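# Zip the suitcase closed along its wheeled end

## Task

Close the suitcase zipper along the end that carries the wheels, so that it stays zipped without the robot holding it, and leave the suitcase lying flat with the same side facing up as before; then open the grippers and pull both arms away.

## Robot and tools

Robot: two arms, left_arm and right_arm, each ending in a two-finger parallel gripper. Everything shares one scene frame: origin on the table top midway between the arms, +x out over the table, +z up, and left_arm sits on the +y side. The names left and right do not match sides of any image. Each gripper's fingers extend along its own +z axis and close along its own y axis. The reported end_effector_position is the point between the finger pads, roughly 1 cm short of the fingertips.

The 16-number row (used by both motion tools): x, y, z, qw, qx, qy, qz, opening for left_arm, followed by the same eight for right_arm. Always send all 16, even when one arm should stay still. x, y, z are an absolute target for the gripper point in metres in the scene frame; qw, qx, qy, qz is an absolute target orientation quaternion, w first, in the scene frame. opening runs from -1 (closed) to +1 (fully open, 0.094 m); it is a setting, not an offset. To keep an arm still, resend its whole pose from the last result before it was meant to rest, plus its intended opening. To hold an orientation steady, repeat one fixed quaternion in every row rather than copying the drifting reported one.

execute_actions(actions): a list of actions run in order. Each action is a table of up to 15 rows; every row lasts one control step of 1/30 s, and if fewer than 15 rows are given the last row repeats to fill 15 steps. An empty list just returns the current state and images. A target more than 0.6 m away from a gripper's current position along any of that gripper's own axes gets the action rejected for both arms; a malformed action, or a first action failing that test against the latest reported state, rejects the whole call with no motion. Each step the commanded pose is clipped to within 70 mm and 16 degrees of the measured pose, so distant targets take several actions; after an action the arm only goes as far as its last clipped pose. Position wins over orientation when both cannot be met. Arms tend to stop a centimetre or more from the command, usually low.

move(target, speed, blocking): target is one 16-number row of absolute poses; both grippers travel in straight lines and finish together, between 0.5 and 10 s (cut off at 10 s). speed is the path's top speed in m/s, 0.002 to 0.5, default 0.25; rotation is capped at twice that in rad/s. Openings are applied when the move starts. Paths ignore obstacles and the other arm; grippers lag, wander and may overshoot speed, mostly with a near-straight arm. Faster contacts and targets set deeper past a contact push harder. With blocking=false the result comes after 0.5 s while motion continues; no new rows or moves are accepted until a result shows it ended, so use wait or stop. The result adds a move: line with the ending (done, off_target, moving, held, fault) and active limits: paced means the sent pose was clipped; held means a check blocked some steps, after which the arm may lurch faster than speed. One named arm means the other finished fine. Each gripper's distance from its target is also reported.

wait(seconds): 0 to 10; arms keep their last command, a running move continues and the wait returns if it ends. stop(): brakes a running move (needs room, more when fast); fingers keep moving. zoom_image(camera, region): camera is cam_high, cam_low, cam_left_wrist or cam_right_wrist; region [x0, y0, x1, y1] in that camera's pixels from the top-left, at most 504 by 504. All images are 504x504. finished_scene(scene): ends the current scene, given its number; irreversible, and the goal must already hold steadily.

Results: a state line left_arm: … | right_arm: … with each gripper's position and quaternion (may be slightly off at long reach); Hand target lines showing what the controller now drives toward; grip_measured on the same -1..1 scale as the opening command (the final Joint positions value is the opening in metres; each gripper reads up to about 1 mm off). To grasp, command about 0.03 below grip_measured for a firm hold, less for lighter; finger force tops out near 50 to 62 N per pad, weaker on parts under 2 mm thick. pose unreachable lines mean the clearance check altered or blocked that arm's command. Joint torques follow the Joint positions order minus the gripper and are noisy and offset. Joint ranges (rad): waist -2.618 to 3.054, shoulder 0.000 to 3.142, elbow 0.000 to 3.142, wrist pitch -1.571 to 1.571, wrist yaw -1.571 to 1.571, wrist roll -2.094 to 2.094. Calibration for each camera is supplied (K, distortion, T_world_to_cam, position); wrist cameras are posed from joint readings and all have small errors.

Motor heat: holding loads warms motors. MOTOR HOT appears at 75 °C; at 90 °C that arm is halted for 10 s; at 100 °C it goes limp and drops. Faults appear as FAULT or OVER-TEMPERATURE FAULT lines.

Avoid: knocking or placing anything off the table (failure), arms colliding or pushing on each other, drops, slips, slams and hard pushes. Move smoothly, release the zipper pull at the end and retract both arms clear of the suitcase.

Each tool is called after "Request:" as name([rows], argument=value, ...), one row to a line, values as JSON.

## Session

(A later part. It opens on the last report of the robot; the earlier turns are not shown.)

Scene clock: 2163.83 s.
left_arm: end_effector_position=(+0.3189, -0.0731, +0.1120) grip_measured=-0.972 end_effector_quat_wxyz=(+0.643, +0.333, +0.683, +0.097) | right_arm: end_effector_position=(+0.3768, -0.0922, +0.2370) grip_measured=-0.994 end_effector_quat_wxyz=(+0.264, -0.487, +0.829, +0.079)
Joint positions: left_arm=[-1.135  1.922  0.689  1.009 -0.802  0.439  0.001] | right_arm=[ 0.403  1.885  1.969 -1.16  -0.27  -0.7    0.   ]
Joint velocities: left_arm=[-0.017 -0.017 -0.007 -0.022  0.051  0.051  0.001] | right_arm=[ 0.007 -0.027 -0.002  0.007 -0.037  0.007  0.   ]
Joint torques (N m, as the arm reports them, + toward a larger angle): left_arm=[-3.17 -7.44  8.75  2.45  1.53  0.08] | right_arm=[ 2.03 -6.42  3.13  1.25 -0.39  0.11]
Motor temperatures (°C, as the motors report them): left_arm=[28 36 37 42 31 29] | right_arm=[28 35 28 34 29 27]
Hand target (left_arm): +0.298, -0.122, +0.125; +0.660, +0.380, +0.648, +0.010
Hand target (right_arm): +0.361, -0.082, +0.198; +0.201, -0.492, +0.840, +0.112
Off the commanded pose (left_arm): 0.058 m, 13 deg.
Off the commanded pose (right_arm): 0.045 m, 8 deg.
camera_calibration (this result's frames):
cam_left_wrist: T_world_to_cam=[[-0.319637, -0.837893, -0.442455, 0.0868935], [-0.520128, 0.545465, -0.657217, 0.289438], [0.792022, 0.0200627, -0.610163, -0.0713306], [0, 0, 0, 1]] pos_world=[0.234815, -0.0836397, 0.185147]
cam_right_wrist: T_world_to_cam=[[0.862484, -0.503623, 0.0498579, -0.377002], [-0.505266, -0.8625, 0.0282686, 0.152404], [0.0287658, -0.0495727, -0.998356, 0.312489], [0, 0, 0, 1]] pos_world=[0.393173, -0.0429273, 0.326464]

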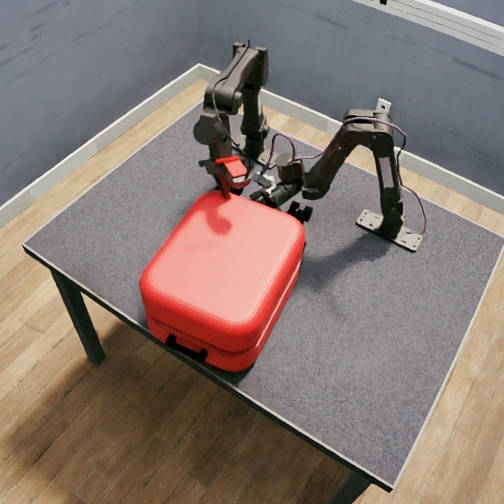

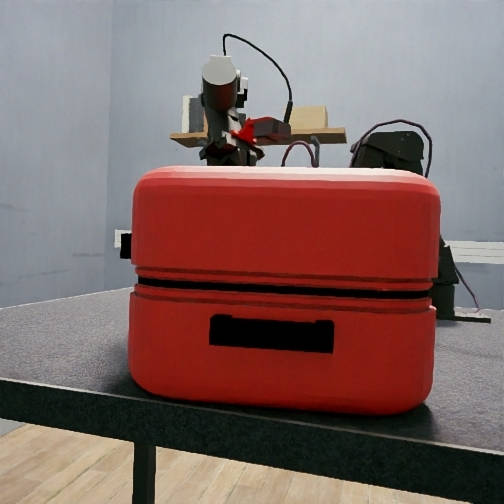

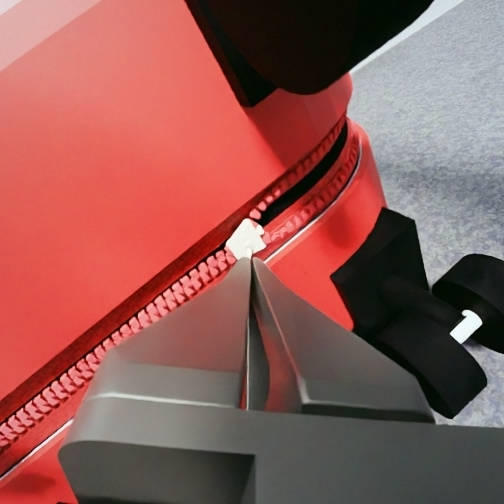

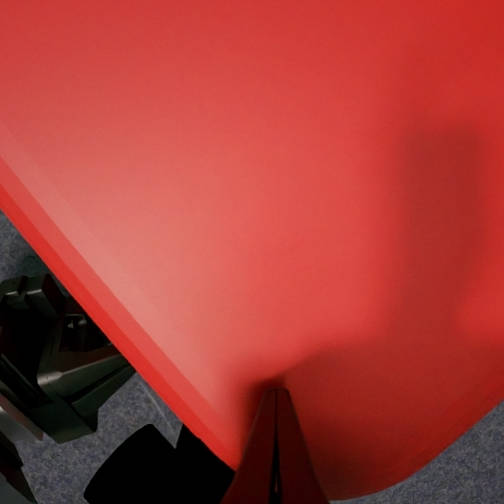

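Request:
execute_actions([
  [[0.3052,-0.1235,0.1215,0.658,0.378,0.651,0.013,-1,0.3635,-0.082,0.1965,0.205,-0.4925,0.838,0.110,-1],[0.3064,-0.119,0.121,0.657,0.374,0.654,0.021,-1,0.365,-0.083,0.197,0.208,-0.492,0.837,0.107,-1],[0.3076,-0.1145,0.1205,0.655,0.370,0.657,0.028,-1,0.366,-0.084,0.1975,0.211,-0.4915,0.837,0.104,-1],[0.3088,-0.110,0.120,0.654,0.366,0.660,0.036,-1,0.367,-0.085,0.198,0.214,-0.491,0.836,0.101,-1],[0.3100,-0.1055,0.1195,0.653,0.362,0.663,0.043,-1,0.368,-0.086,0.198,0.217,-0.4905,0.836,0.098,-1],[0.3112,-0.101,0.119,0.651,0.357,0.666,0.051,-1,0.369,-0.087,0.198,0.22,-0.490,0.835,0.095,-1],[0.3124,-0.0965,0.1185,0.650,0.353,0.668,0.058,-1,0.370,-0.088,0.198,0.22,-0.490,0.835,0.092,-1],[0.3136,-0.092,0.118,0.649,0.349,0.671,0.066,-1,0.371,-0.089,0.198,0.22,-0.490,0.835,0.089,-1],[0.3148,-0.0875,0.1175,0.647,0.345,0.674,0.073,-1,0.372,-0.090,0.198,0.22,-0.490,0.835,0.086,-1],[0.3160,-0.083,0.117,0.646,0.341,0.677,0.081,-1,0.373,-0.091,0.198,0.22,-0.490,0.835,0.083,-1],[0.3172,-0.0785,0.1165,0.645,0.337,0.680,0.088,-1,0.374,-0.092,0.198,0.22,-0.490,0.835,0.080,-1],[0.3184,-0.074,0.116,0.643,0.333,0.683,0.096,-1,0.374,-0.092,0.198,0.22,-0.490,0.835,0.080,-1],[0.3189,-0.071,0.116,0.643,0.331,0.684,0.101,-1,0.374,-0.092,0.198,0.22,-0.490,0.835,0.080,-1]],
  [[0.3189,-0.071,0.116,0.643,0.331,0.684,0.101,-0.93,0.374,-0.092,0.198,0.22,-0.490,0.835,0.080,-1]],
  [[0.3189,-0.071,0.116,0.643,0.331,0.684,0.101,-0.93,0.374,-0.092,0.198,0.22,-0.490,0.835,0.080,-1]],
])

Request:
zoom_image(camera="cam_left_wrist", region=[190, 170, 340, 300])

Scene clock: 2176.43 s.
left_arm: end_effector_position=(+0.3199, -0.0705, +0.1121) grip_measured=-0.931 end_effector_quat_wxyz=(+0.643, +0.328, +0.685, +0.102) | right_arm: end_effector_position=(+0.3772, -0.0923, +0.2361) grip_measured=-0.994 end_effector_quat_wxyz=(+0.269, -0.487, +0.827, +0.077)
Joint positions: left_arm=[-1.134  1.922  0.689  1.007 -0.815  0.439  0.003] | right_arm=[ 0.403  1.873  1.944 -1.136 -0.269 -0.7    0.   ]
Joint velocities: left_arm=[-0.007 -0.007  0.002 -0.051 -0.022  0.051 -0.   ] | right_arm=[-0.012  0.007 -0.002 -0.022  0.007 -0.007 -0.001]
Joint torques (N m, as the arm reports them, + toward a larger angle): left_arm=[-0.12 -8.92  5.15  2.   -0.04  0.02] | right_arm=[ 0.95 -6.92  2.79  1.64  0.05 -0.06]
Motor temperatures (°C, as the motors report them): left_arm=[28 37 37 43 31 29] | right_arm=[28 35 29 33 29 27]
Hand target (left_arm): +0.319, -0.071, +0.116; +0.643, +0.331, +0.684, +0.101
Hand target (right_arm): +0.373, -0.092, +0.199; +0.221, -0.492, +0.838, +0.080
Off the commanded pose (left_arm): 0.004 m, 0 deg.
Off the commanded pose (right_arm): 0.038 m, 6 deg.
camera_calibration (this result's frames):
cam_left_wrist: T_world_to_cam=[[-0.306756, -0.841273, -0.445152, 0.0853897], [-0.526323, 0.539619, -0.657111, 0.290231], [0.793023, 0.032721, -0.608313, -0.0716991], [0, 0, 0, 1]] pos_world=[0.235808, -0.0824321, 0.18511]
cam_right_wrist: T_world_to_cam=[[0.86162, -0.504217, 0.0581095, -0.379001], [-0.506007, -0.862278, 0.0208366, 0.154591], [0.0396004, -0.0473571, -0.998093, 0.307636], [0, 0, 0, 1]] pos_world=[0.392597, -0.0432298, 0.325851]

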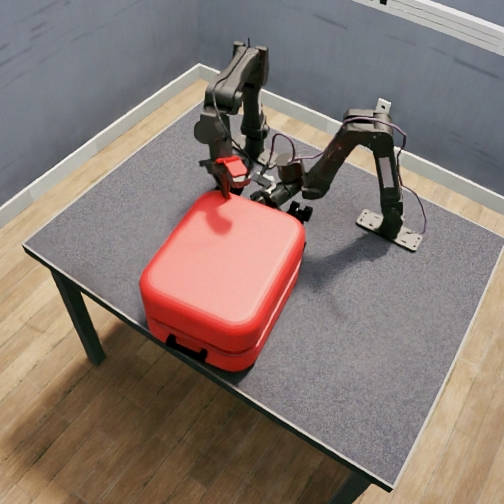

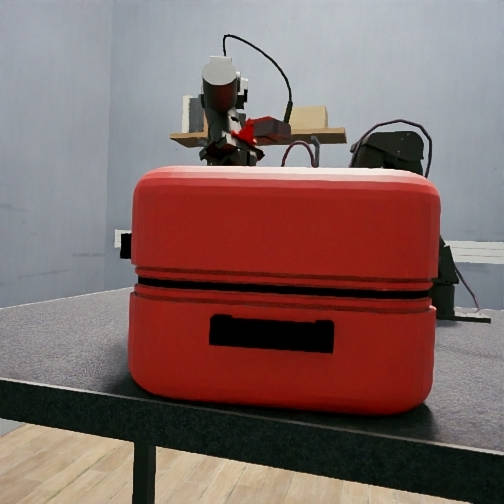

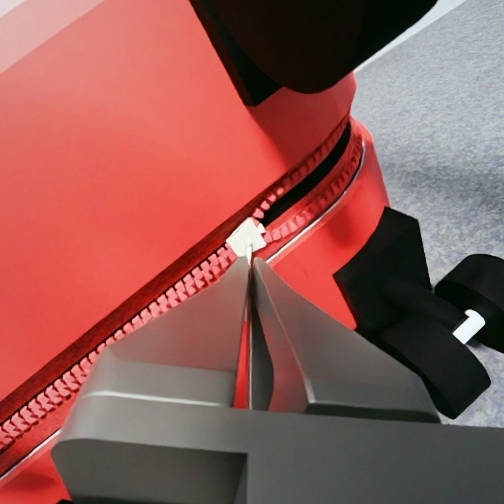

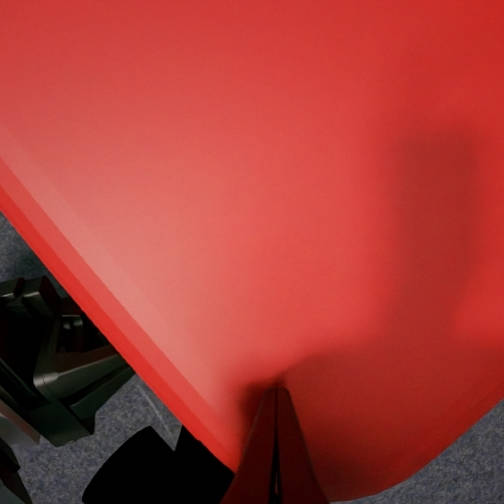

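Region (190, 170, 340, 300) of cam_left_wrist's 504x504 image, scaled by 3.360, with more detail than that image has; it fills the top 437 rows of this view, and the rest is white.

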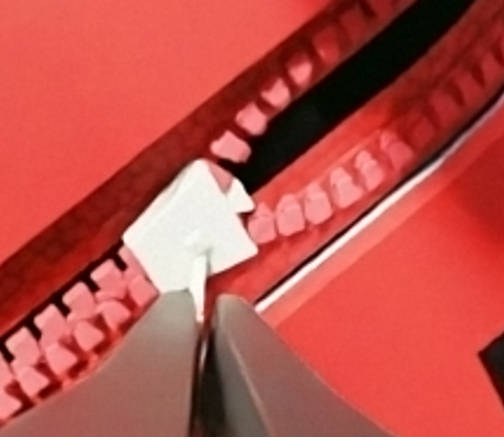

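Request:
execute_actions([
  [[0.3189,-0.071,0.116,0.643,0.331,0.684,0.101,-1,0.374,-0.092,0.198,0.22,-0.490,0.835,0.080,-1]],
  [[0.3182,-0.0743,0.1165,0.6441,0.3336,0.6820,0.0954,-1,0.3736,-0.0912,0.198,0.22,-0.490,0.835,0.082,-1],[0.3175,-0.0776,0.117,0.6451,0.3362,0.6800,0.0898,-1,0.3731,-0.0903,0.198,0.22,-0.490,0.8346,0.084,-1],[0.3167,-0.0809,0.1174,0.6462,0.3388,0.6781,0.0843,-1,0.3727,-0.0895,0.198,0.22,-0.4905,0.8343,0.0855,-1],[0.3160,-0.0842,0.1179,0.6473,0.3415,0.6761,0.0787,-1,0.3722,-0.0886,0.198,0.22,-0.4907,0.8339,0.087,-1],[0.3153,-0.0875,0.1183,0.6484,0.3441,0.6741,0.0731,-1,0.3718,-0.0878,0.198,0.2203,-0.491,0.8336,0.089,-1],[0.3145,-0.0908,0.1188,0.6494,0.3467,0.6721,0.0675,-1,0.3714,-0.0869,0.198,0.2204,-0.4912,0.8332,0.091,-1],[0.3138,-0.0941,0.1193,0.6505,0.3493,0.6701,0.0619,-1,0.3709,-0.0861,0.198,0.2205,-0.4914,0.8329,0.0926,-1],[0.3131,-0.0974,0.1197,0.6516,0.3519,0.6682,0.0564,-1,0.3705,-0.0852,0.198,0.2206,-0.4916,0.8325,0.0944,-1],[0.3124,-0.1007,0.1202,0.6527,0.3545,0.6662,0.0508,-1,0.370,-0.0844,0.198,0.2207,-0.4918,0.8322,0.096,-1],[0.3116,-0.1040,0.1207,0.6537,0.3571,0.6642,0.0452,-1,0.3696,-0.0835,0.198,0.2208,-0.492,0.8318,0.098,-1],[0.3109,-0.1073,0.1211,0.6548,0.3597,0.6622,0.0396,-1,0.3692,-0.0827,0.198,0.2209,-0.4923,0.8315,0.100,-1],[0.3102,-0.1106,0.1216,0.6559,0.3624,0.6602,0.0340,-1,0.3687,-0.0818,0.198,0.221,-0.4925,0.8311,0.1016,-1],[0.3095,-0.1139,0.1221,0.6570,0.3650,0.6583,0.0285,-1,0.3683,-0.081,0.198,0.221,-0.4927,0.8308,0.1034,-1],[0.3087,-0.1172,0.1225,0.6580,0.3676,0.6563,0.0229,-1,0.3678,-0.0801,0.198,0.2211,-0.493,0.8304,0.105,-1],[0.3080,-0.1205,0.123,0.6591,0.3702,0.6543,0.0173,-1,0.3674,-0.0793,0.198,0.2212,-0.4932,0.83,0.107,-1]],
  [[0.3080,-0.1205,0.123,0.6591,0.3702,0.6543,0.0173,-1,0.3674,-0.0793,0.198,0.2212,-0.4932,0.83,0.107,-1]],
])

Request:
zoom_image(camera="cam_left_wrist", region=[190, 170, 340, 300])

Scene clock: 2210.97 s.
left_arm: end_effector_position=(+0.3080, -0.1110, +0.1170) grip_measured=-0.980 end_effector_quat_wxyz=(+0.651, +0.372, +0.661, +0.029) | right_arm: end_effector_position=(+0.3793, -0.0881, +0.2368) grip_measured=-0.994 end_effector_quat_wxyz=(+0.277, -0.489, +0.823, +0.083)
Joint positions: left_arm=[-1.15   1.939  0.73   1.017 -0.656  0.439  0.001] | right_arm=[ 0.405  1.873  1.937 -1.114 -0.283 -0.7    0.   ]
Joint velocities: left_arm=[ 0.007 -0.012  0.007 -0.066  0.007 -0.007 -0.001] | right_arm=[ 0.002  0.007  0.002  0.022 -0.022 -0.066  0.001]
Joint torques (N m, as the arm reports them, + toward a larger angle): left_arm=[-0.35 -7.56  7.4   2.41  0.04  0.03] | right_arm=[ 1.85 -6.96  2.91  1.44 -0.27  0.08]
Motor temperatures (°C, as the motors report them): left_arm=[27 38 36 41 29 29] | right_arm=[28 35 29 33 29 27]
Hand target (left_arm): +0.308, -0.120, +0.124; +0.659, +0.370, +0.654, +0.017
Hand target (right_arm): +0.367, -0.080, +0.199; +0.222, -0.494, +0.834, +0.106
Off the commanded pose (left_arm): 0.011 m, 2 deg.
Off the commanded pose (right_arm): 0.042 m, 7 deg.
camera_calibration (this result's frames):
cam_left_wrist: T_world_to_cam=[[-0.453858, -0.795122, -0.402237, 0.09527], [-0.438781, 0.592308, -0.675753, 0.290001], [0.775554, -0.130202, -0.617709, -0.069528], [0, 0, 0, 1]] pos_world=[0.224409, -0.105071, 0.191342]
cam_right_wrist: T_world_to_cam=[[0.865611, -0.497197, 0.059268, -0.379849], [-0.498153, -0.867088, 0.00157191, 0.160446], [0.050609, -0.0308852, -0.998241, 0.305776], [0, 0, 0, 1]] pos_world=[0.393253, -0.0402954, 0.327499]

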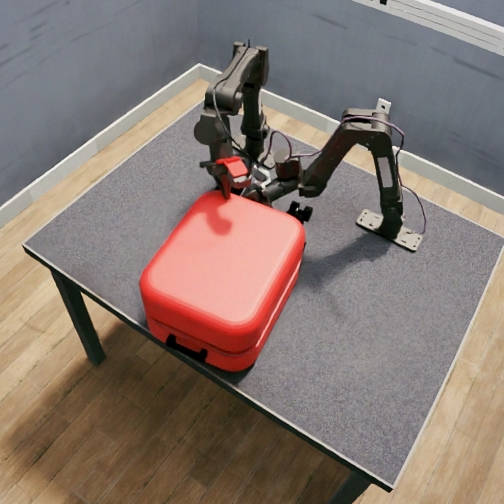

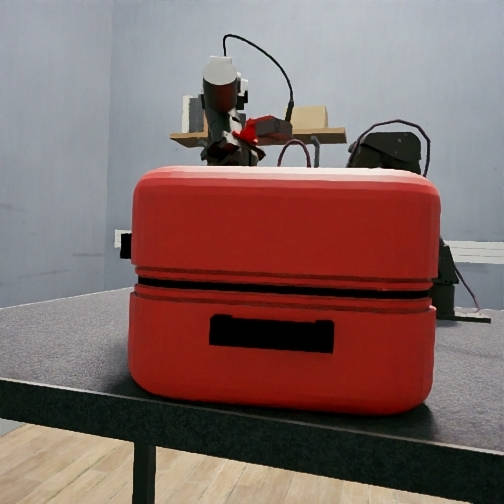

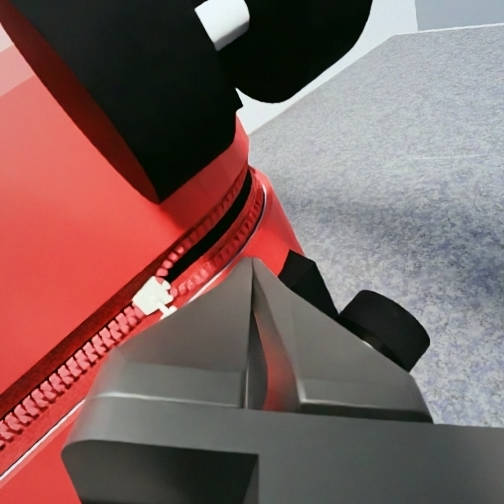

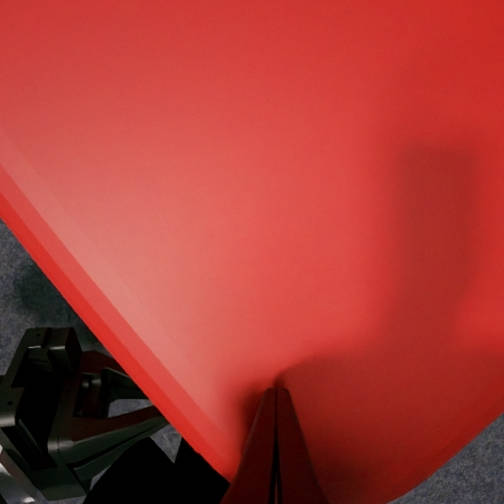

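Region (190, 170, 340, 300) of cam_left_wrist's 504x504 image, scaled by 3.360, with more detail than that image has; it fills the top 437 rows of this view, and the rest is white.

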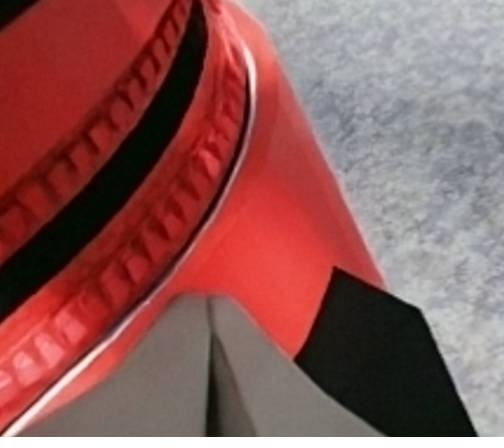

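Request:
execute_actions([
  [[0.306,-0.112,0.120,0.655,0.370,0.658,0.025,-1,0.369,-0.081,0.198,0.2212,-0.4932,0.83,0.102,-1],[0.303,-0.110,0.120,0.655,0.368,0.659,0.029,-1,0.371,-0.083,0.198,0.2212,-0.4932,0.83,0.097,-1],[0.300,-0.108,0.120,0.654,0.365,0.661,0.034,-1,0.373,-0.085,0.198,0.2212,-0.4932,0.83,0.092,-1],[0.297,-0.106,0.120,0.653,0.362,0.663,0.040,-1,0.375,-0.087,0.198,0.2212,-0.4932,0.83,0.087,-1],[0.294,-0.103,0.120,0.652,0.359,0.665,0.046,-1,0.376,-0.088,0.198,0.2212,-0.4932,0.83,0.083,-1],[0.292,-0.100,0.120,0.651,0.356,0.667,0.052,-0.9,0.376,-0.088,0.198,0.2212,-0.4932,0.83,0.083,-1],[0.290,-0.096,0.120,0.650,0.353,0.669,0.058,-0.8,0.376,-0.088,0.198,0.2212,-0.4932,0.83,0.083,-1],[0.289,-0.092,0.119,0.649,0.350,0.671,0.064,-0.7,0.376,-0.088,0.198,0.2212,-0.4932,0.83,0.083,-1],[0.289,-0.088,0.119,0.648,0.347,0.673,0.070,-0.65,0.376,-0.088,0.198,0.2212,-0.4932,0.83,0.083,-1],[0.289,-0.084,0.119,0.648,0.344,0.675,0.076,-0.65,0.376,-0.088,0.198,0.2212,-0.4932,0.83,0.083,-1],[0.289,-0.080,0.118,0.647,0.341,0.677,0.082,-0.65,0.376,-0.088,0.198,0.2212,-0.4932,0.83,0.083,-1],[0.290,-0.076,0.118,0.646,0.338,0.679,0.088,-0.65,0.376,-0.088,0.198,0.2212,-0.4932,0.83,0.083,-1],[0.291,-0.072,0.118,0.645,0.335,0.681,0.093,-0.65,0.376,-0.088,0.198,0.2212,-0.4932,0.83,0.083,-1],[0.292,-0.068,0.117,0.644,0.333,0.683,0.097,-0.65,0.376,-0.088,0.198,0.2212,-0.4932,0.83,0.083,-1],[0.293,-0.064,0.117,0.643,0.331,0.684,0.101,-0.65,0.376,-0.088,0.198,0.2212,-0.4932,0.83,0.083,-1]],
  [[0.294,-0.063,0.117,0.643,0.331,0.684,0.101,-0.65,0.376,-0.088,0.198,0.2212,-0.4932,0.83,0.083,-1]],
  [[0.294,-0.063,0.117,0.643,0.331,0.684,0.101,-0.65,0.376,-0.088,0.198,0.2212,-0.4932,0.83,0.083,-1]],
])

Request:
zoom_image(camera="cam_left_wrist", region=[170, 130, 350, 300])

Scene clock: 2227.37 s.
left_arm: end_effector_position=(+0.2907, -0.0731, +0.1152) grip_measured=-0.651 end_effector_quat_wxyz=(+0.646, +0.341, +0.677, +0.093) | right_arm: end_effector_position=(+0.3794, -0.0884, +0.2368) grip_measured=-0.994 end_effector_quat_wxyz=(+0.277, -0.490, +0.822, +0.081)
Joint positions: left_arm=[-1.211  1.875  0.632  1.013 -0.859  0.434  0.016] | right_arm=[ 0.405  1.873  1.937 -1.114 -0.281 -0.704  0.   ]
Joint velocities: left_arm=[-0.002  0.002 -0.022 -0.037  0.051  0.066 -0.   ] | right_arm=[-0.017  0.002 -0.007 -0.007  0.066 -0.007  0.   ]
Joint torques (N m, as the arm reports them, + toward a larger angle): left_arm=[ 0.96 -8.95  3.8   1.94 -0.24 -0.12] | right_arm=[ 1.14 -5.97  4.37  1.44  0.09 -0.07]
Motor temperatures (°C, as the motors report them): left_arm=[27 37 36 41 28 29] | right_arm=[28 35 29 33 29 27]
Hand target (left_arm): +0.294, -0.063, +0.117; +0.643, +0.331, +0.683, +0.101
Hand target (right_arm): +0.375, -0.088, +0.199; +0.223, -0.497, +0.835, +0.083
Off the commanded pose (left_arm): 0.011 m, 2 deg.
Off the commanded pose (right_arm): 0.039 m, 6 deg.
camera_calibration (this result's frames):
cam_left_wrist: T_world_to_cam=[[-0.332481, -0.829187, -0.449338, 0.0844881], [-0.503896, 0.558921, -0.658556, 0.27335], [0.797211, 0.00746246, -0.603655, -0.050154], [0, 0, 0, 1]] pos_world=[0.205814, -0.0823505, 0.187705]
cam_right_wrist: T_world_to_cam=[[0.866888, -0.494514, 0.0629331, -0.381229], [-0.495673, -0.868503, 0.00327591, 0.158787], [0.0530376, -0.0340341, -0.998012, 0.304424], [0, 0, 0, 1]] pos_world=[0.393044, -0.0402551, 0.32729]

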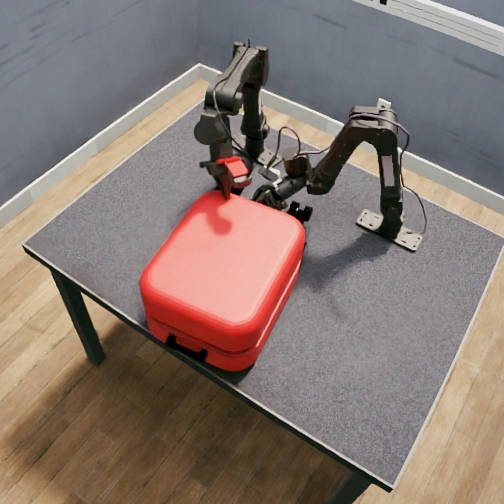

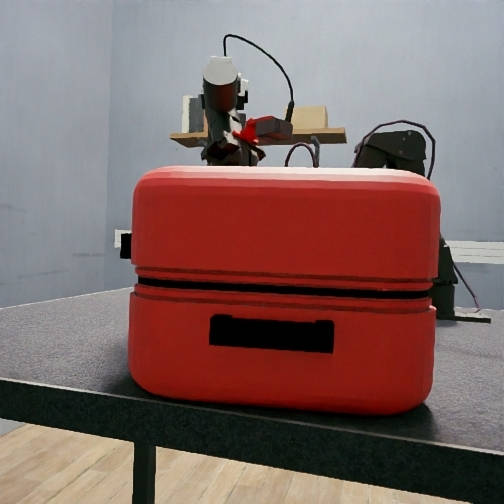

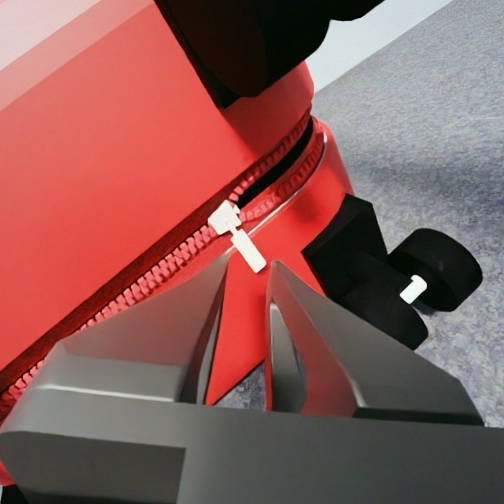

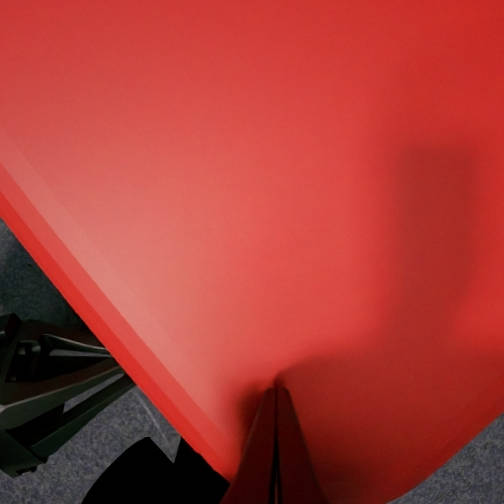

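Region (170, 130, 350, 300) of cam_left_wrist's 504x504 image, scaled by 2.800, with more detail than that image has.

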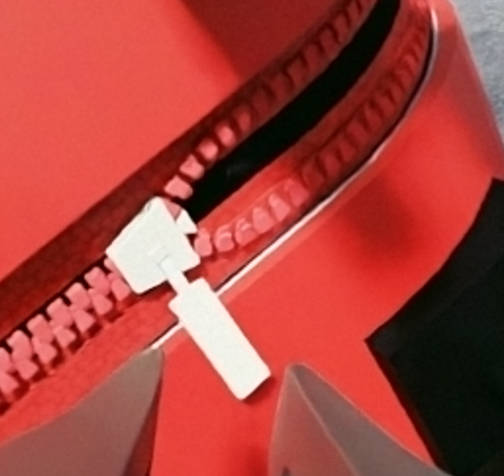

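Request:
execute_actions([
  [[0.294,-0.063,0.117,0.6425,0.324,0.687,0.103,-0.65,0.376,-0.088,0.198,0.2212,-0.4932,0.83,0.083,-1],[0.294,-0.063,0.117,0.642,0.318,0.690,0.105,-0.65,0.376,-0.088,0.198,0.2212,-0.4932,0.83,0.083,-1],[0.2945,-0.063,0.117,0.6415,0.311,0.693,0.108,-0.65,0.376,-0.088,0.198,0.2212,-0.4932,0.83,0.083,-1],[0.295,-0.063,0.117,0.641,0.305,0.696,0.110,-0.65,0.376,-0.088,0.198,0.2212,-0.4932,0.83,0.083,-1],[0.295,-0.063,0.117,0.640,0.298,0.699,0.112,-0.65,0.376,-0.088,0.198,0.2212,-0.4932,0.83,0.083,-1],[0.2955,-0.063,0.117,0.6395,0.292,0.702,0.114,-0.65,0.376,-0.088,0.198,0.2212,-0.4932,0.83,0.083,-1],[0.296,-0.063,0.117,0.639,0.285,0.705,0.116,-0.65,0.376,-0.088,0.198,0.2212,-0.4932,0.83,0.083,-1],[0.296,-0.063,0.117,0.6385,0.2787,0.7075,0.1183,-0.65,0.376,-0.088,0.198,0.2212,-0.4932,0.83,0.083,-1]],
  [[0.296,-0.063,0.117,0.6385,0.2787,0.7075,0.1183,-0.65,0.376,-0.088,0.198,0.2212,-0.4932,0.83,0.083,-1]],
])

Request:
zoom_image(camera="cam_left_wrist", region=[170, 130, 350, 300])

Scene clock: 2310.47 s.
left_arm: end_effector_position=(+0.2984, -0.0564, +0.1138) grip_measured=-0.651 end_effector_quat_wxyz=(+0.637, +0.283, +0.707, +0.121) | right_arm: end_effector_position=(+0.3794, -0.0884, +0.2368) grip_measured=-0.994 end_effector_quat_wxyz=(+0.277, -0.490, +0.822, +0.081)
Joint positions: left_arm=[-1.211  1.875  0.664  0.92  -0.982  0.325  0.016] | right_arm=[ 0.405  1.873  1.937 -1.114 -0.281 -0.704  0.   ]
Joint velocities: left_arm=[ 0.012  0.012 -0.012 -0.051 -0.051 -0.081 -0.001] | right_arm=[-0.012  0.012 -0.017 -0.007  0.007  0.051 -0.001]
Joint torques (N m, as the arm reports them, + toward a larger angle): left_arm=[-1.18 -7.37  7.38  1.82 -0.22 -0.11] | right_arm=[ 1.16 -5.95  4.39  1.44  0.09 -0.06]
Motor temperatures (°C, as the motors report them): left_arm=[27 38 35 39 27 29] | right_arm=[28 34 29 32 29 27]
Hand target (left_arm): +0.296, -0.063, +0.117; +0.639, +0.279, +0.707, +0.118
Hand target (right_arm): +0.375, -0.088, +0.199; +0.223, -0.496, +0.835, +0.083
Off the commanded pose (left_arm): 0.008 m, 1 deg.
Off the commanded pose (right_arm): 0.039 m, 6 deg.
camera_calibration (this result's frames):
cam_left_wrist: T_world_to_cam=[[-0.22472, -0.882812, -0.412484, 0.0609226], [-0.586895, 0.46054, -0.665926, 0.286953], [0.777853, 0.0924379, -0.62161, -0.0446479], [0, 0, 0, 1]] pos_world=[0.216831, -0.0742432, 0.188466]
cam_right_wrist: T_world_to_cam=[[0.866888, -0.494514, 0.0629331, -0.381229], [-0.495673, -0.868503, 0.00327591, 0.158787], [0.0530376, -0.0340341, -0.998012, 0.304424], [0, 0, 0, 1]] pos_world=[0.393044, -0.0402551, 0.32729]

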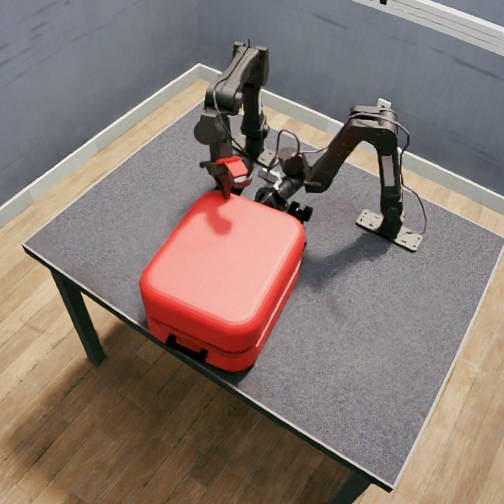

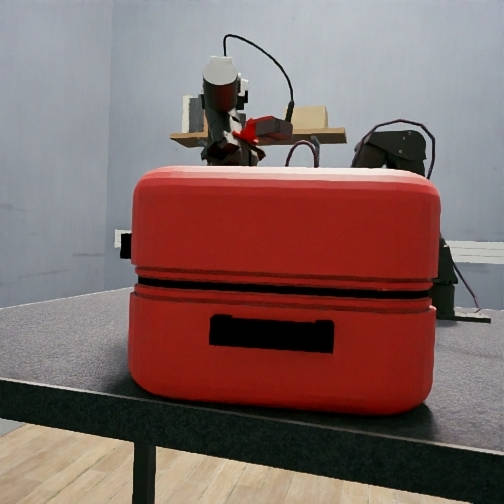

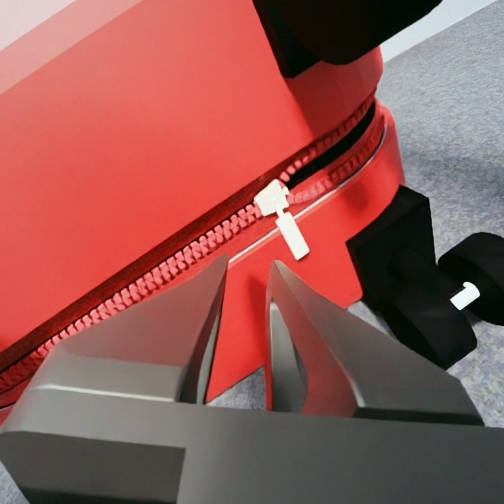

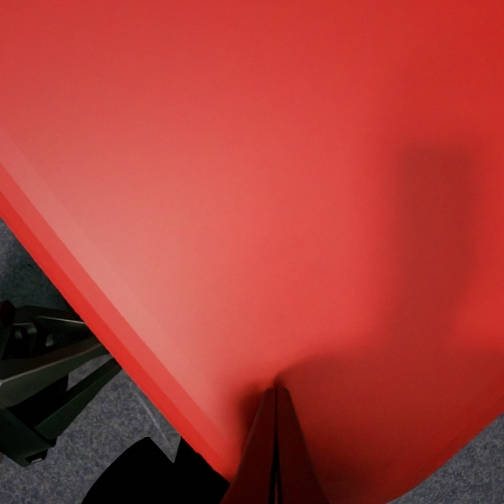

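Region (170, 130, 350, 300) of cam_left_wrist's 504x504 image, scaled by 2.800, with more detail than that image has.

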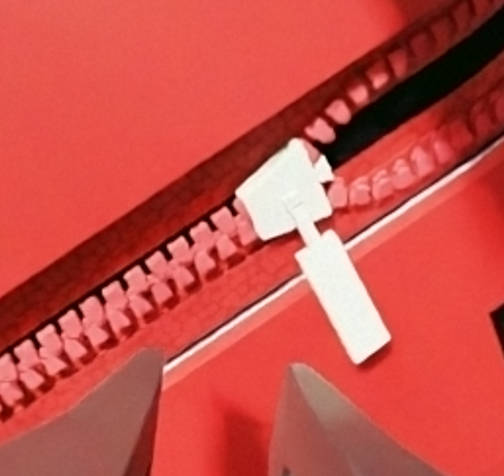

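Request:
execute_actions([
  [[0.296,-0.065,0.117,0.6385,0.2787,0.7075,0.1183,-0.6,0.376,-0.088,0.198,0.2212,-0.4932,0.83,0.083,-1],[0.296,-0.067,0.117,0.6385,0.2787,0.7075,0.1183,-0.55,0.376,-0.088,0.198,0.2212,-0.4932,0.83,0.083,-1],[0.296,-0.069,0.117,0.6385,0.2787,0.7075,0.1183,-0.5,0.376,-0.088,0.198,0.2212,-0.4932,0.83,0.083,-1],[0.296,-0.071,0.117,0.6385,0.2787,0.7075,0.1183,-0.5,0.376,-0.088,0.198,0.2212,-0.4932,0.83,0.083,-1],[0.296,-0.073,0.117,0.6385,0.2787,0.7075,0.1183,-0.5,0.376,-0.088,0.198,0.2212,-0.4932,0.83,0.083,-1],[0.296,-0.075,0.117,0.6385,0.2787,0.7075,0.1183,-0.5,0.376,-0.088,0.198,0.2212,-0.4932,0.83,0.083,-1],[0.296,-0.077,0.117,0.6385,0.2787,0.7075,0.1183,-0.5,0.376,-0.088,0.198,0.2212,-0.4932,0.83,0.083,-1],[0.296,-0.078,0.117,0.6385,0.2787,0.7075,0.1183,-0.5,0.376,-0.088,0.198,0.2212,-0.4932,0.83,0.083,-1]],
  [[0.296,-0.078,0.117,0.6385,0.2787,0.7075,0.1183,-0.5,0.376,-0.088,0.198,0.2212,-0.4932,0.83,0.083,-1]],
])

Request:
zoom_image(camera="cam_left_wrist", region=[160, 140, 340, 310])

Scene clock: 2343.27 s.
left_arm: end_effector_position=(+0.2969, -0.0732, +0.1167) grip_measured=-0.501 end_effector_quat_wxyz=(+0.639, +0.282, +0.706, +0.117) | right_arm: end_effector_position=(+0.3794, -0.0884, +0.2368) grip_measured=-0.994 end_effector_quat_wxyz=(+0.277, -0.490, +0.822, +0.081)
Joint positions: left_arm=[-1.233  1.905  0.727  0.887 -0.998  0.316  0.023] | right_arm=[ 0.405  1.873  1.937 -1.114 -0.281 -0.704  0.   ]
Joint velocities: left_arm=[-0.017 -0.002 -0.002  0.007 -0.037 -0.066  0.   ] | right_arm=[ 0.002 -0.012  0.012  0.007  0.081  0.037 -0.001]
Joint torques (N m, as the arm reports them, + toward a larger angle): left_arm=[-0.78 -7.12  7.38  1.8  -0.25 -0.09] | right_arm=[ 1.15 -5.95  4.35  1.44  0.09 -0.06]
Motor temperatures (°C, as the motors report them): left_arm=[27 37 36 38 27 29] | right_arm=[28 34 29 32 29 27]
Hand target (left_arm): +0.296, -0.078, +0.117; +0.639, +0.279, +0.707, +0.118
Hand target (right_arm): +0.375, -0.088, +0.199; +0.223, -0.496, +0.835, +0.083
Off the commanded pose (left_arm): 0.005 m, 0 deg.
Off the commanded pose (right_arm): 0.039 m, 6 deg.
camera_calibration (this result's frames):
cam_left_wrist: T_world_to_cam=[[-0.228449, -0.884419, -0.406957, 0.0472333], [-0.582748, 0.459078, -0.670561, 0.295015], [0.779882, 0.0839645, -0.620269, -0.0415377], [0, 0, 0, 1]] pos_world=[0.215104, -0.0901732, 0.191283]
cam_right_wrist: T_world_to_cam=[[0.866888, -0.494514, 0.0629331, -0.381229], [-0.495673, -0.868503, 0.00327591, 0.158787], [0.0530376, -0.0340341, -0.998012, 0.304424], [0, 0, 0, 1]] pos_world=[0.393044, -0.0402551, 0.32729]

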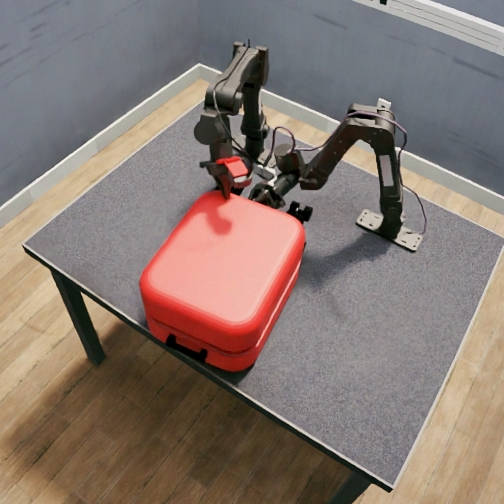

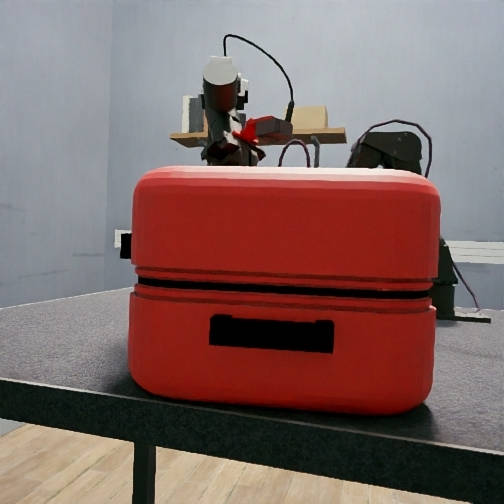

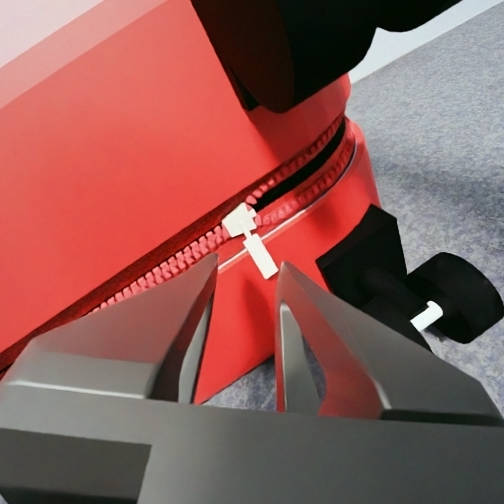

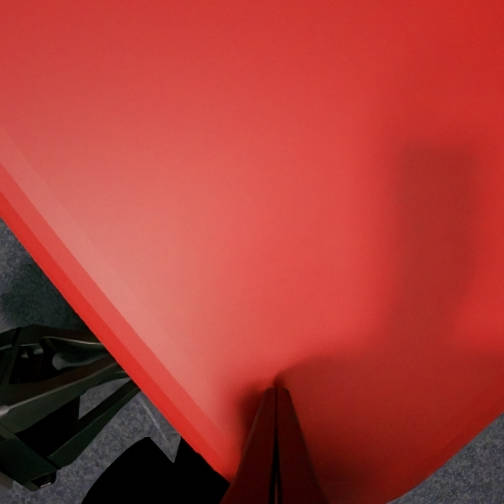

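Region (160, 140, 340, 310) of cam_left_wrist's 504x504 image, scaled by 2.800, with more detail than that image has.

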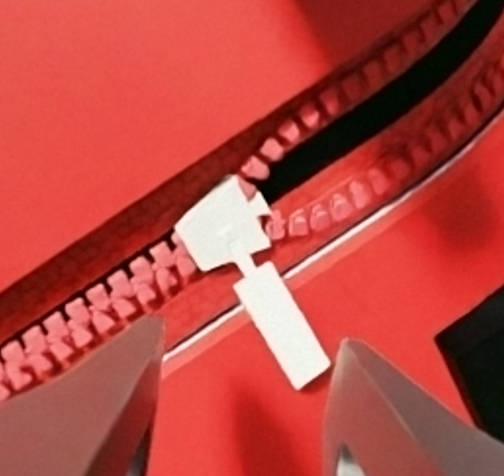

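Request:
execute_actions([
  [[0.296,-0.078,0.116,0.6385,0.2787,0.7075,0.1183,-0.5,0.376,-0.088,0.198,0.2212,-0.4932,0.83,0.083,-1],[0.296,-0.078,0.115,0.6385,0.2787,0.7075,0.1183,-0.5,0.376,-0.088,0.198,0.2212,-0.4932,0.83,0.083,-1],[0.296,-0.078,0.114,0.6385,0.2787,0.7075,0.1183,-0.5,0.376,-0.088,0.198,0.2212,-0.4932,0.83,0.083,-1],[0.296,-0.078,0.113,0.6385,0.2787,0.7075,0.1183,-0.5,0.376,-0.088,0.198,0.2212,-0.4932,0.83,0.083,-1],[0.296,-0.078,0.112,0.6385,0.2787,0.7075,0.1183,-0.5,0.376,-0.088,0.198,0.2212,-0.4932,0.83,0.083,-1],[0.297,-0.078,0.112,0.6385,0.2787,0.7075,0.1183,-0.5,0.376,-0.088,0.198,0.2212,-0.4932,0.83,0.083,-1],[0.298,-0.078,0.112,0.6385,0.2787,0.7075,0.1183,-0.5,0.376,-0.088,0.198,0.2212,-0.4932,0.83,0.083,-1],[0.2995,-0.078,0.112,0.6385,0.2787,0.7075,0.1183,-0.5,0.376,-0.088,0.198,0.2212,-0.4932,0.83,0.083,-1],[0.301,-0.078,0.112,0.6385,0.2787,0.7075,0.1183,-0.5,0.376,-0.088,0.198,0.2212,-0.4932,0.83,0.083,-1],[0.3025,-0.078,0.112,0.6385,0.2787,0.7075,0.1183,-0.5,0.376,-0.088,0.198,0.2212,-0.4932,0.83,0.083,-1],[0.304,-0.078,0.112,0.6385,0.2787,0.7075,0.1183,-0.5,0.376,-0.088,0.198,0.2212,-0.4932,0.83,0.083,-1],[0.3055,-0.078,0.112,0.6385,0.2787,0.7075,0.1183,-0.5,0.376,-0.088,0.198,0.2212,-0.4932,0.83,0.083,-1],[0.307,-0.078,0.112,0.6385,0.2787,0.7075,0.1183,-0.5,0.376,-0.088,0.198,0.2212,-0.4932,0.83,0.083,-1],[0.308,-0.078,0.112,0.6385,0.2787,0.7075,0.1183,-0.5,0.376,-0.088,0.198,0.2212,-0.4932,0.83,0.083,-1]],
  [[0.308,-0.078,0.112,0.6385,0.2787,0.7075,0.1183,-0.5,0.376,-0.088,0.198,0.2212,-0.4932,0.83,0.083,-1]],
])

Request:
zoom_image(camera="cam_left_wrist", region=[160, 140, 340, 310])

Scene clock: 2358.43 s.
left_arm: end_effector_position=(+0.3027, -0.0730, +0.1074) grip_measured=-0.501 end_effector_quat_wxyz=(+0.633, +0.286, +0.709, +0.124) | right_arm: end_effector_position=(+0.3794, -0.0884, +0.2368) grip_measured=-0.994 end_effector_quat_wxyz=(+0.277, -0.490, +0.822, +0.081)
Joint positions: left_arm=[-1.218  1.936  0.739  0.887 -0.989  0.315  0.023] | right_arm=[ 0.405  1.873  1.937 -1.114 -0.281 -0.704  0.   ]
Joint velocities: left_arm=[-0.007  0.022 -0.012  0.037 -0.007  0.007 -0.   ] | right_arm=[ 0.002  0.007 -0.007 -0.022  0.007 -0.007 -0.   ]
Joint torques (N m, as the arm reports them, + toward a larger angle): left_arm=[ 0.73 -7.29  7.3   2.2  -0.04  0.05] | right_arm=[ 1.16 -5.96  4.37  1.44  0.09 -0.07]
Motor temperatures (°C, as the motors report them): left_arm=[27 37 36 38 27 29] | right_arm=[28 34 29 32 29 27]
Hand target (left_arm): +0.308, -0.078, +0.112; +0.639, +0.279, +0.707, +0.118
Hand target (right_arm): +0.375, -0.088, +0.199; +0.223, -0.496, +0.835, +0.083
Off the commanded pose (left_arm): 0.009 m, 1 deg.
Off the commanded pose (right_arm): 0.039 m, 6 deg.
camera_calibration (this result's frames):
cam_left_wrist: T_world_to_cam=[[-0.226607, -0.878964, -0.419608, 0.0462078], [-0.592262, 0.466366, -0.657061, 0.293995], [0.773224, 0.0996234, -0.626259, -0.0480062], [0, 0, 0, 1]] pos_world=[0.221713, -0.0917119, 0.182498]
cam_right_wrist: T_world_to_cam=[[0.866888, -0.494514, 0.0629331, -0.381229], [-0.495673, -0.868503, 0.00327591, 0.158787], [0.0530376, -0.0340341, -0.998012, 0.304424], [0, 0, 0, 1]] pos_world=[0.393044, -0.0402551, 0.32729]

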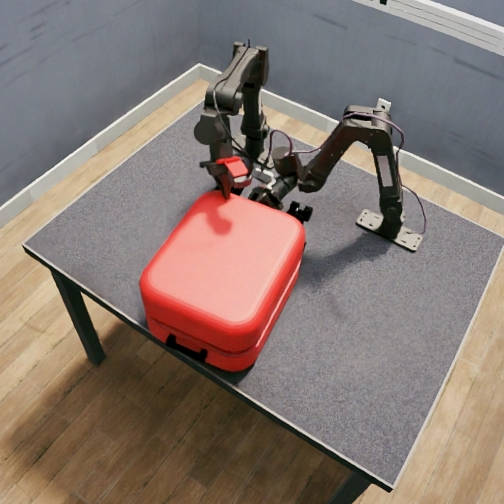

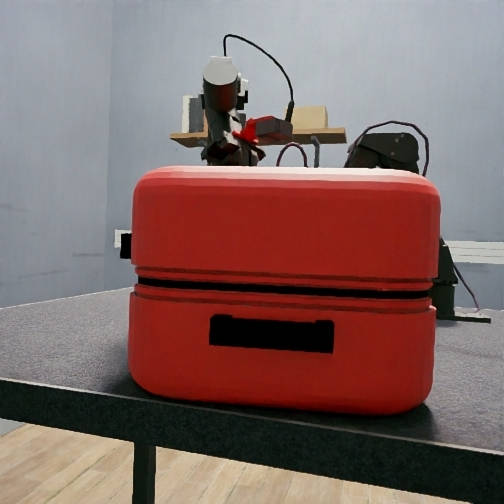

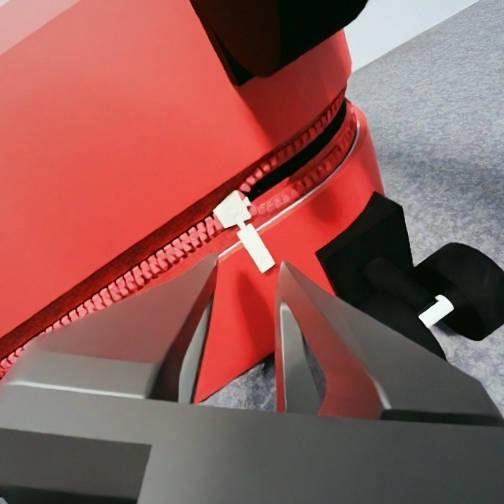

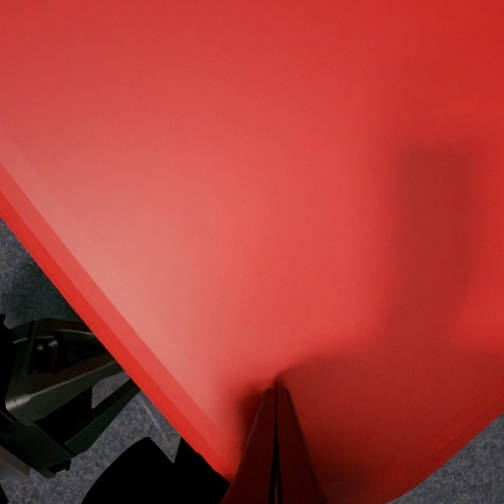

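Region (160, 140, 340, 310) of cam_left_wrist's 504x504 image, scaled by 2.800, with more detail than that image has.

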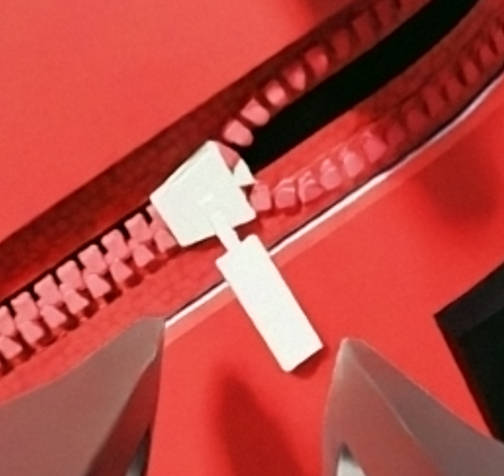

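Request:
execute_actions([
  [[0.3085,-0.078,0.1125,0.6385,0.2787,0.7075,0.1183,-0.5,0.376,-0.088,0.198,0.2212,-0.4932,0.83,0.083,-1],[0.309,-0.078,0.113,0.6385,0.2787,0.7075,0.1183,-0.5,0.376,-0.088,0.198,0.2212,-0.4932,0.83,0.083,-1],[0.3095,-0.078,0.1135,0.6385,0.2787,0.7075,0.1183,-0.5,0.376,-0.088,0.198,0.2212,-0.4932,0.83,0.083,-1],[0.310,-0.078,0.114,0.6385,0.2787,0.7075,0.1183,-0.5,0.376,-0.088,0.198,0.2212,-0.4932,0.83,0.083,-1],[0.3105,-0.078,0.1145,0.6385,0.2787,0.7075,0.1183,-0.5,0.376,-0.088,0.198,0.2212,-0.4932,0.83,0.083,-1],[0.311,-0.078,0.115,0.6385,0.2787,0.7075,0.1183,-0.5,0.376,-0.088,0.198,0.2212,-0.4932,0.83,0.083,-1],[0.3115,-0.078,0.115,0.6385,0.2787,0.7075,0.1183,-0.5,0.376,-0.088,0.198,0.2212,-0.4932,0.83,0.083,-1],[0.312,-0.078,0.115,0.6385,0.2787,0.7075,0.1183,-0.5,0.376,-0.088,0.198,0.2212,-0.4932,0.83,0.083,-1],[0.3125,-0.078,0.115,0.6385,0.2787,0.7075,0.1183,-0.5,0.376,-0.088,0.198,0.2212,-0.4932,0.83,0.083,-1],[0.313,-0.078,0.115,0.6385,0.2787,0.7075,0.1183,-0.5,0.376,-0.088,0.198,0.2212,-0.4932,0.83,0.083,-1],[0.3135,-0.078,0.115,0.6385,0.2787,0.7075,0.1183,-0.5,0.376,-0.088,0.198,0.2212,-0.4932,0.83,0.083,-1],[0.314,-0.078,0.115,0.6385,0.2787,0.7075,0.1183,-0.5,0.376,-0.088,0.198,0.2212,-0.4932,0.83,0.083,-1]],
  [[0.314,-0.078,0.115,0.6385,0.2787,0.7075,0.1183,-0.5,0.376,-0.088,0.198,0.2212,-0.4932,0.83,0.083,-1]],
])

Request:
zoom_image(camera="cam_left_wrist", region=[160, 160, 340, 330])

Scene clock: 2375.80 s.
left_arm: end_effector_position=(+0.3084, -0.0738, +0.1102) grip_measured=-0.501 end_effector_quat_wxyz=(+0.634, +0.285, +0.708, +0.122) | right_arm: end_effector_position=(+0.3794, -0.0884, +0.2368) grip_measured=-0.994 end_effector_quat_wxyz=(+0.277, -0.490, +0.822, +0.081)
Joint positions: left_arm=[-1.202  1.936  0.75   0.887 -0.973  0.323  0.023] | right_arm=[ 0.405  1.873  1.937 -1.114 -0.281 -0.704  0.   ]
Joint velocities: left_arm=[ 0.017  0.002 -0.002 -0.022 -0.051 -0.022 -0.001] | right_arm=[ 0.012 -0.012  0.002  0.022 -0.095 -0.11  -0.   ]
Joint torques (N m, as the arm reports them, + toward a larger angle): left_arm=[ 0.89 -7.79  7.29  2.1  -0.05  0.07] | right_arm=[ 1.17 -5.98  4.38  1.44  0.09 -0.06]
Motor temperatures (°C, as the motors report them): left_arm=[27 37 36 39 27 29] | right_arm=[28 34 29 32 29 27]
Hand target (left_arm): +0.314, -0.078, +0.115; +0.639, +0.279, +0.707, +0.118
Hand target (right_arm): +0.375, -0.088, +0.199; +0.223, -0.496, +0.835, +0.083
Off the commanded pose (left_arm): 0.008 m, 1 deg.
Off the commanded pose (right_arm): 0.039 m, 6 deg.
camera_calibration (this result's frames):
cam_left_wrist: T_world_to_cam=[[-0.226951, -0.880687, -0.415793, 0.0475245], [-0.590988, 0.463879, -0.659962, 0.299356], [0.774097, 0.0959498, -0.625753, -0.0511833], [0, 0, 0, 1]] pos_world=[0.227322, -0.0920997, 0.185296]
cam_right_wrist: T_world_to_cam=[[0.866888, -0.494514, 0.0629331, -0.381229], [-0.495673, -0.868503, 0.00327591, 0.158787], [0.0530376, -0.0340341, -0.998012, 0.304424], [0, 0, 0, 1]] pos_world=[0.393044, -0.0402551, 0.32729]

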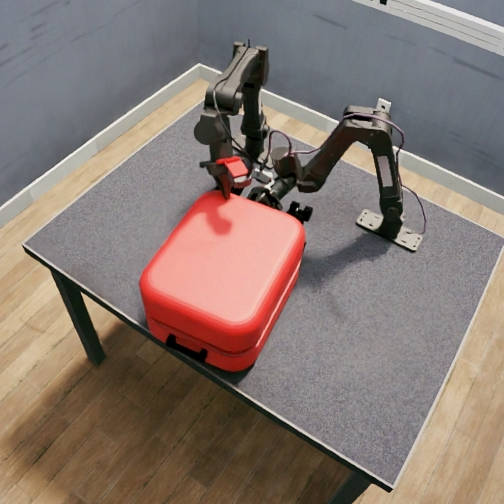

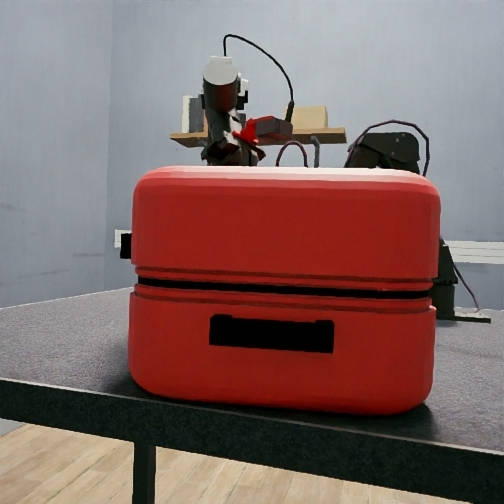

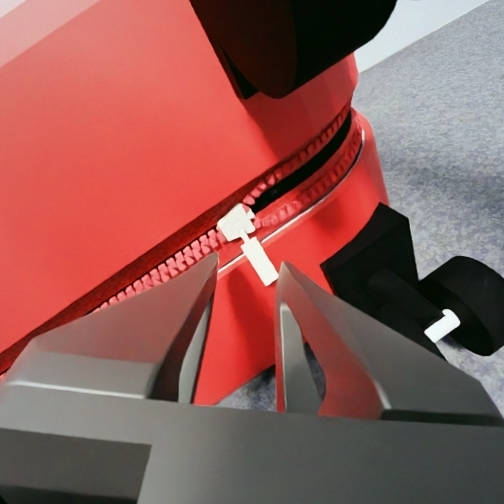

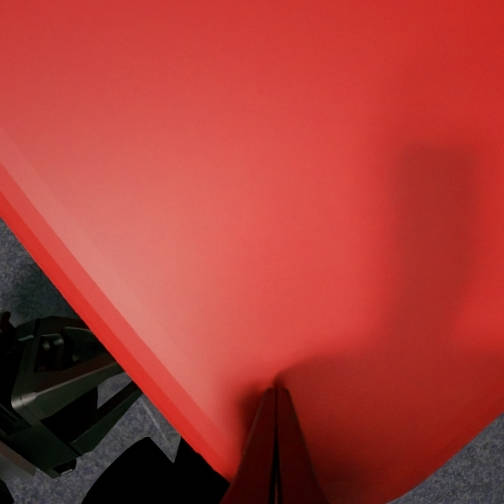

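Region (160, 160, 340, 330) of cam_left_wrist's 504x504 image, scaled by 2.800, with more detail than that image has.

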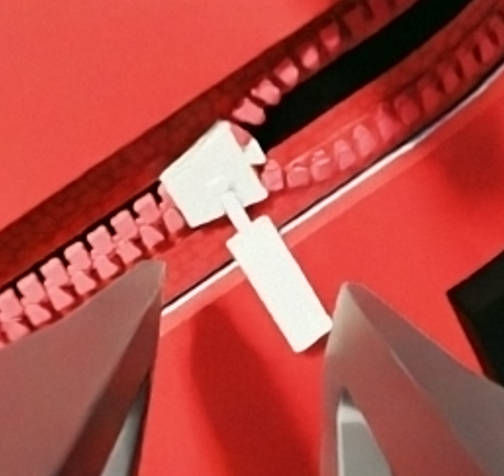

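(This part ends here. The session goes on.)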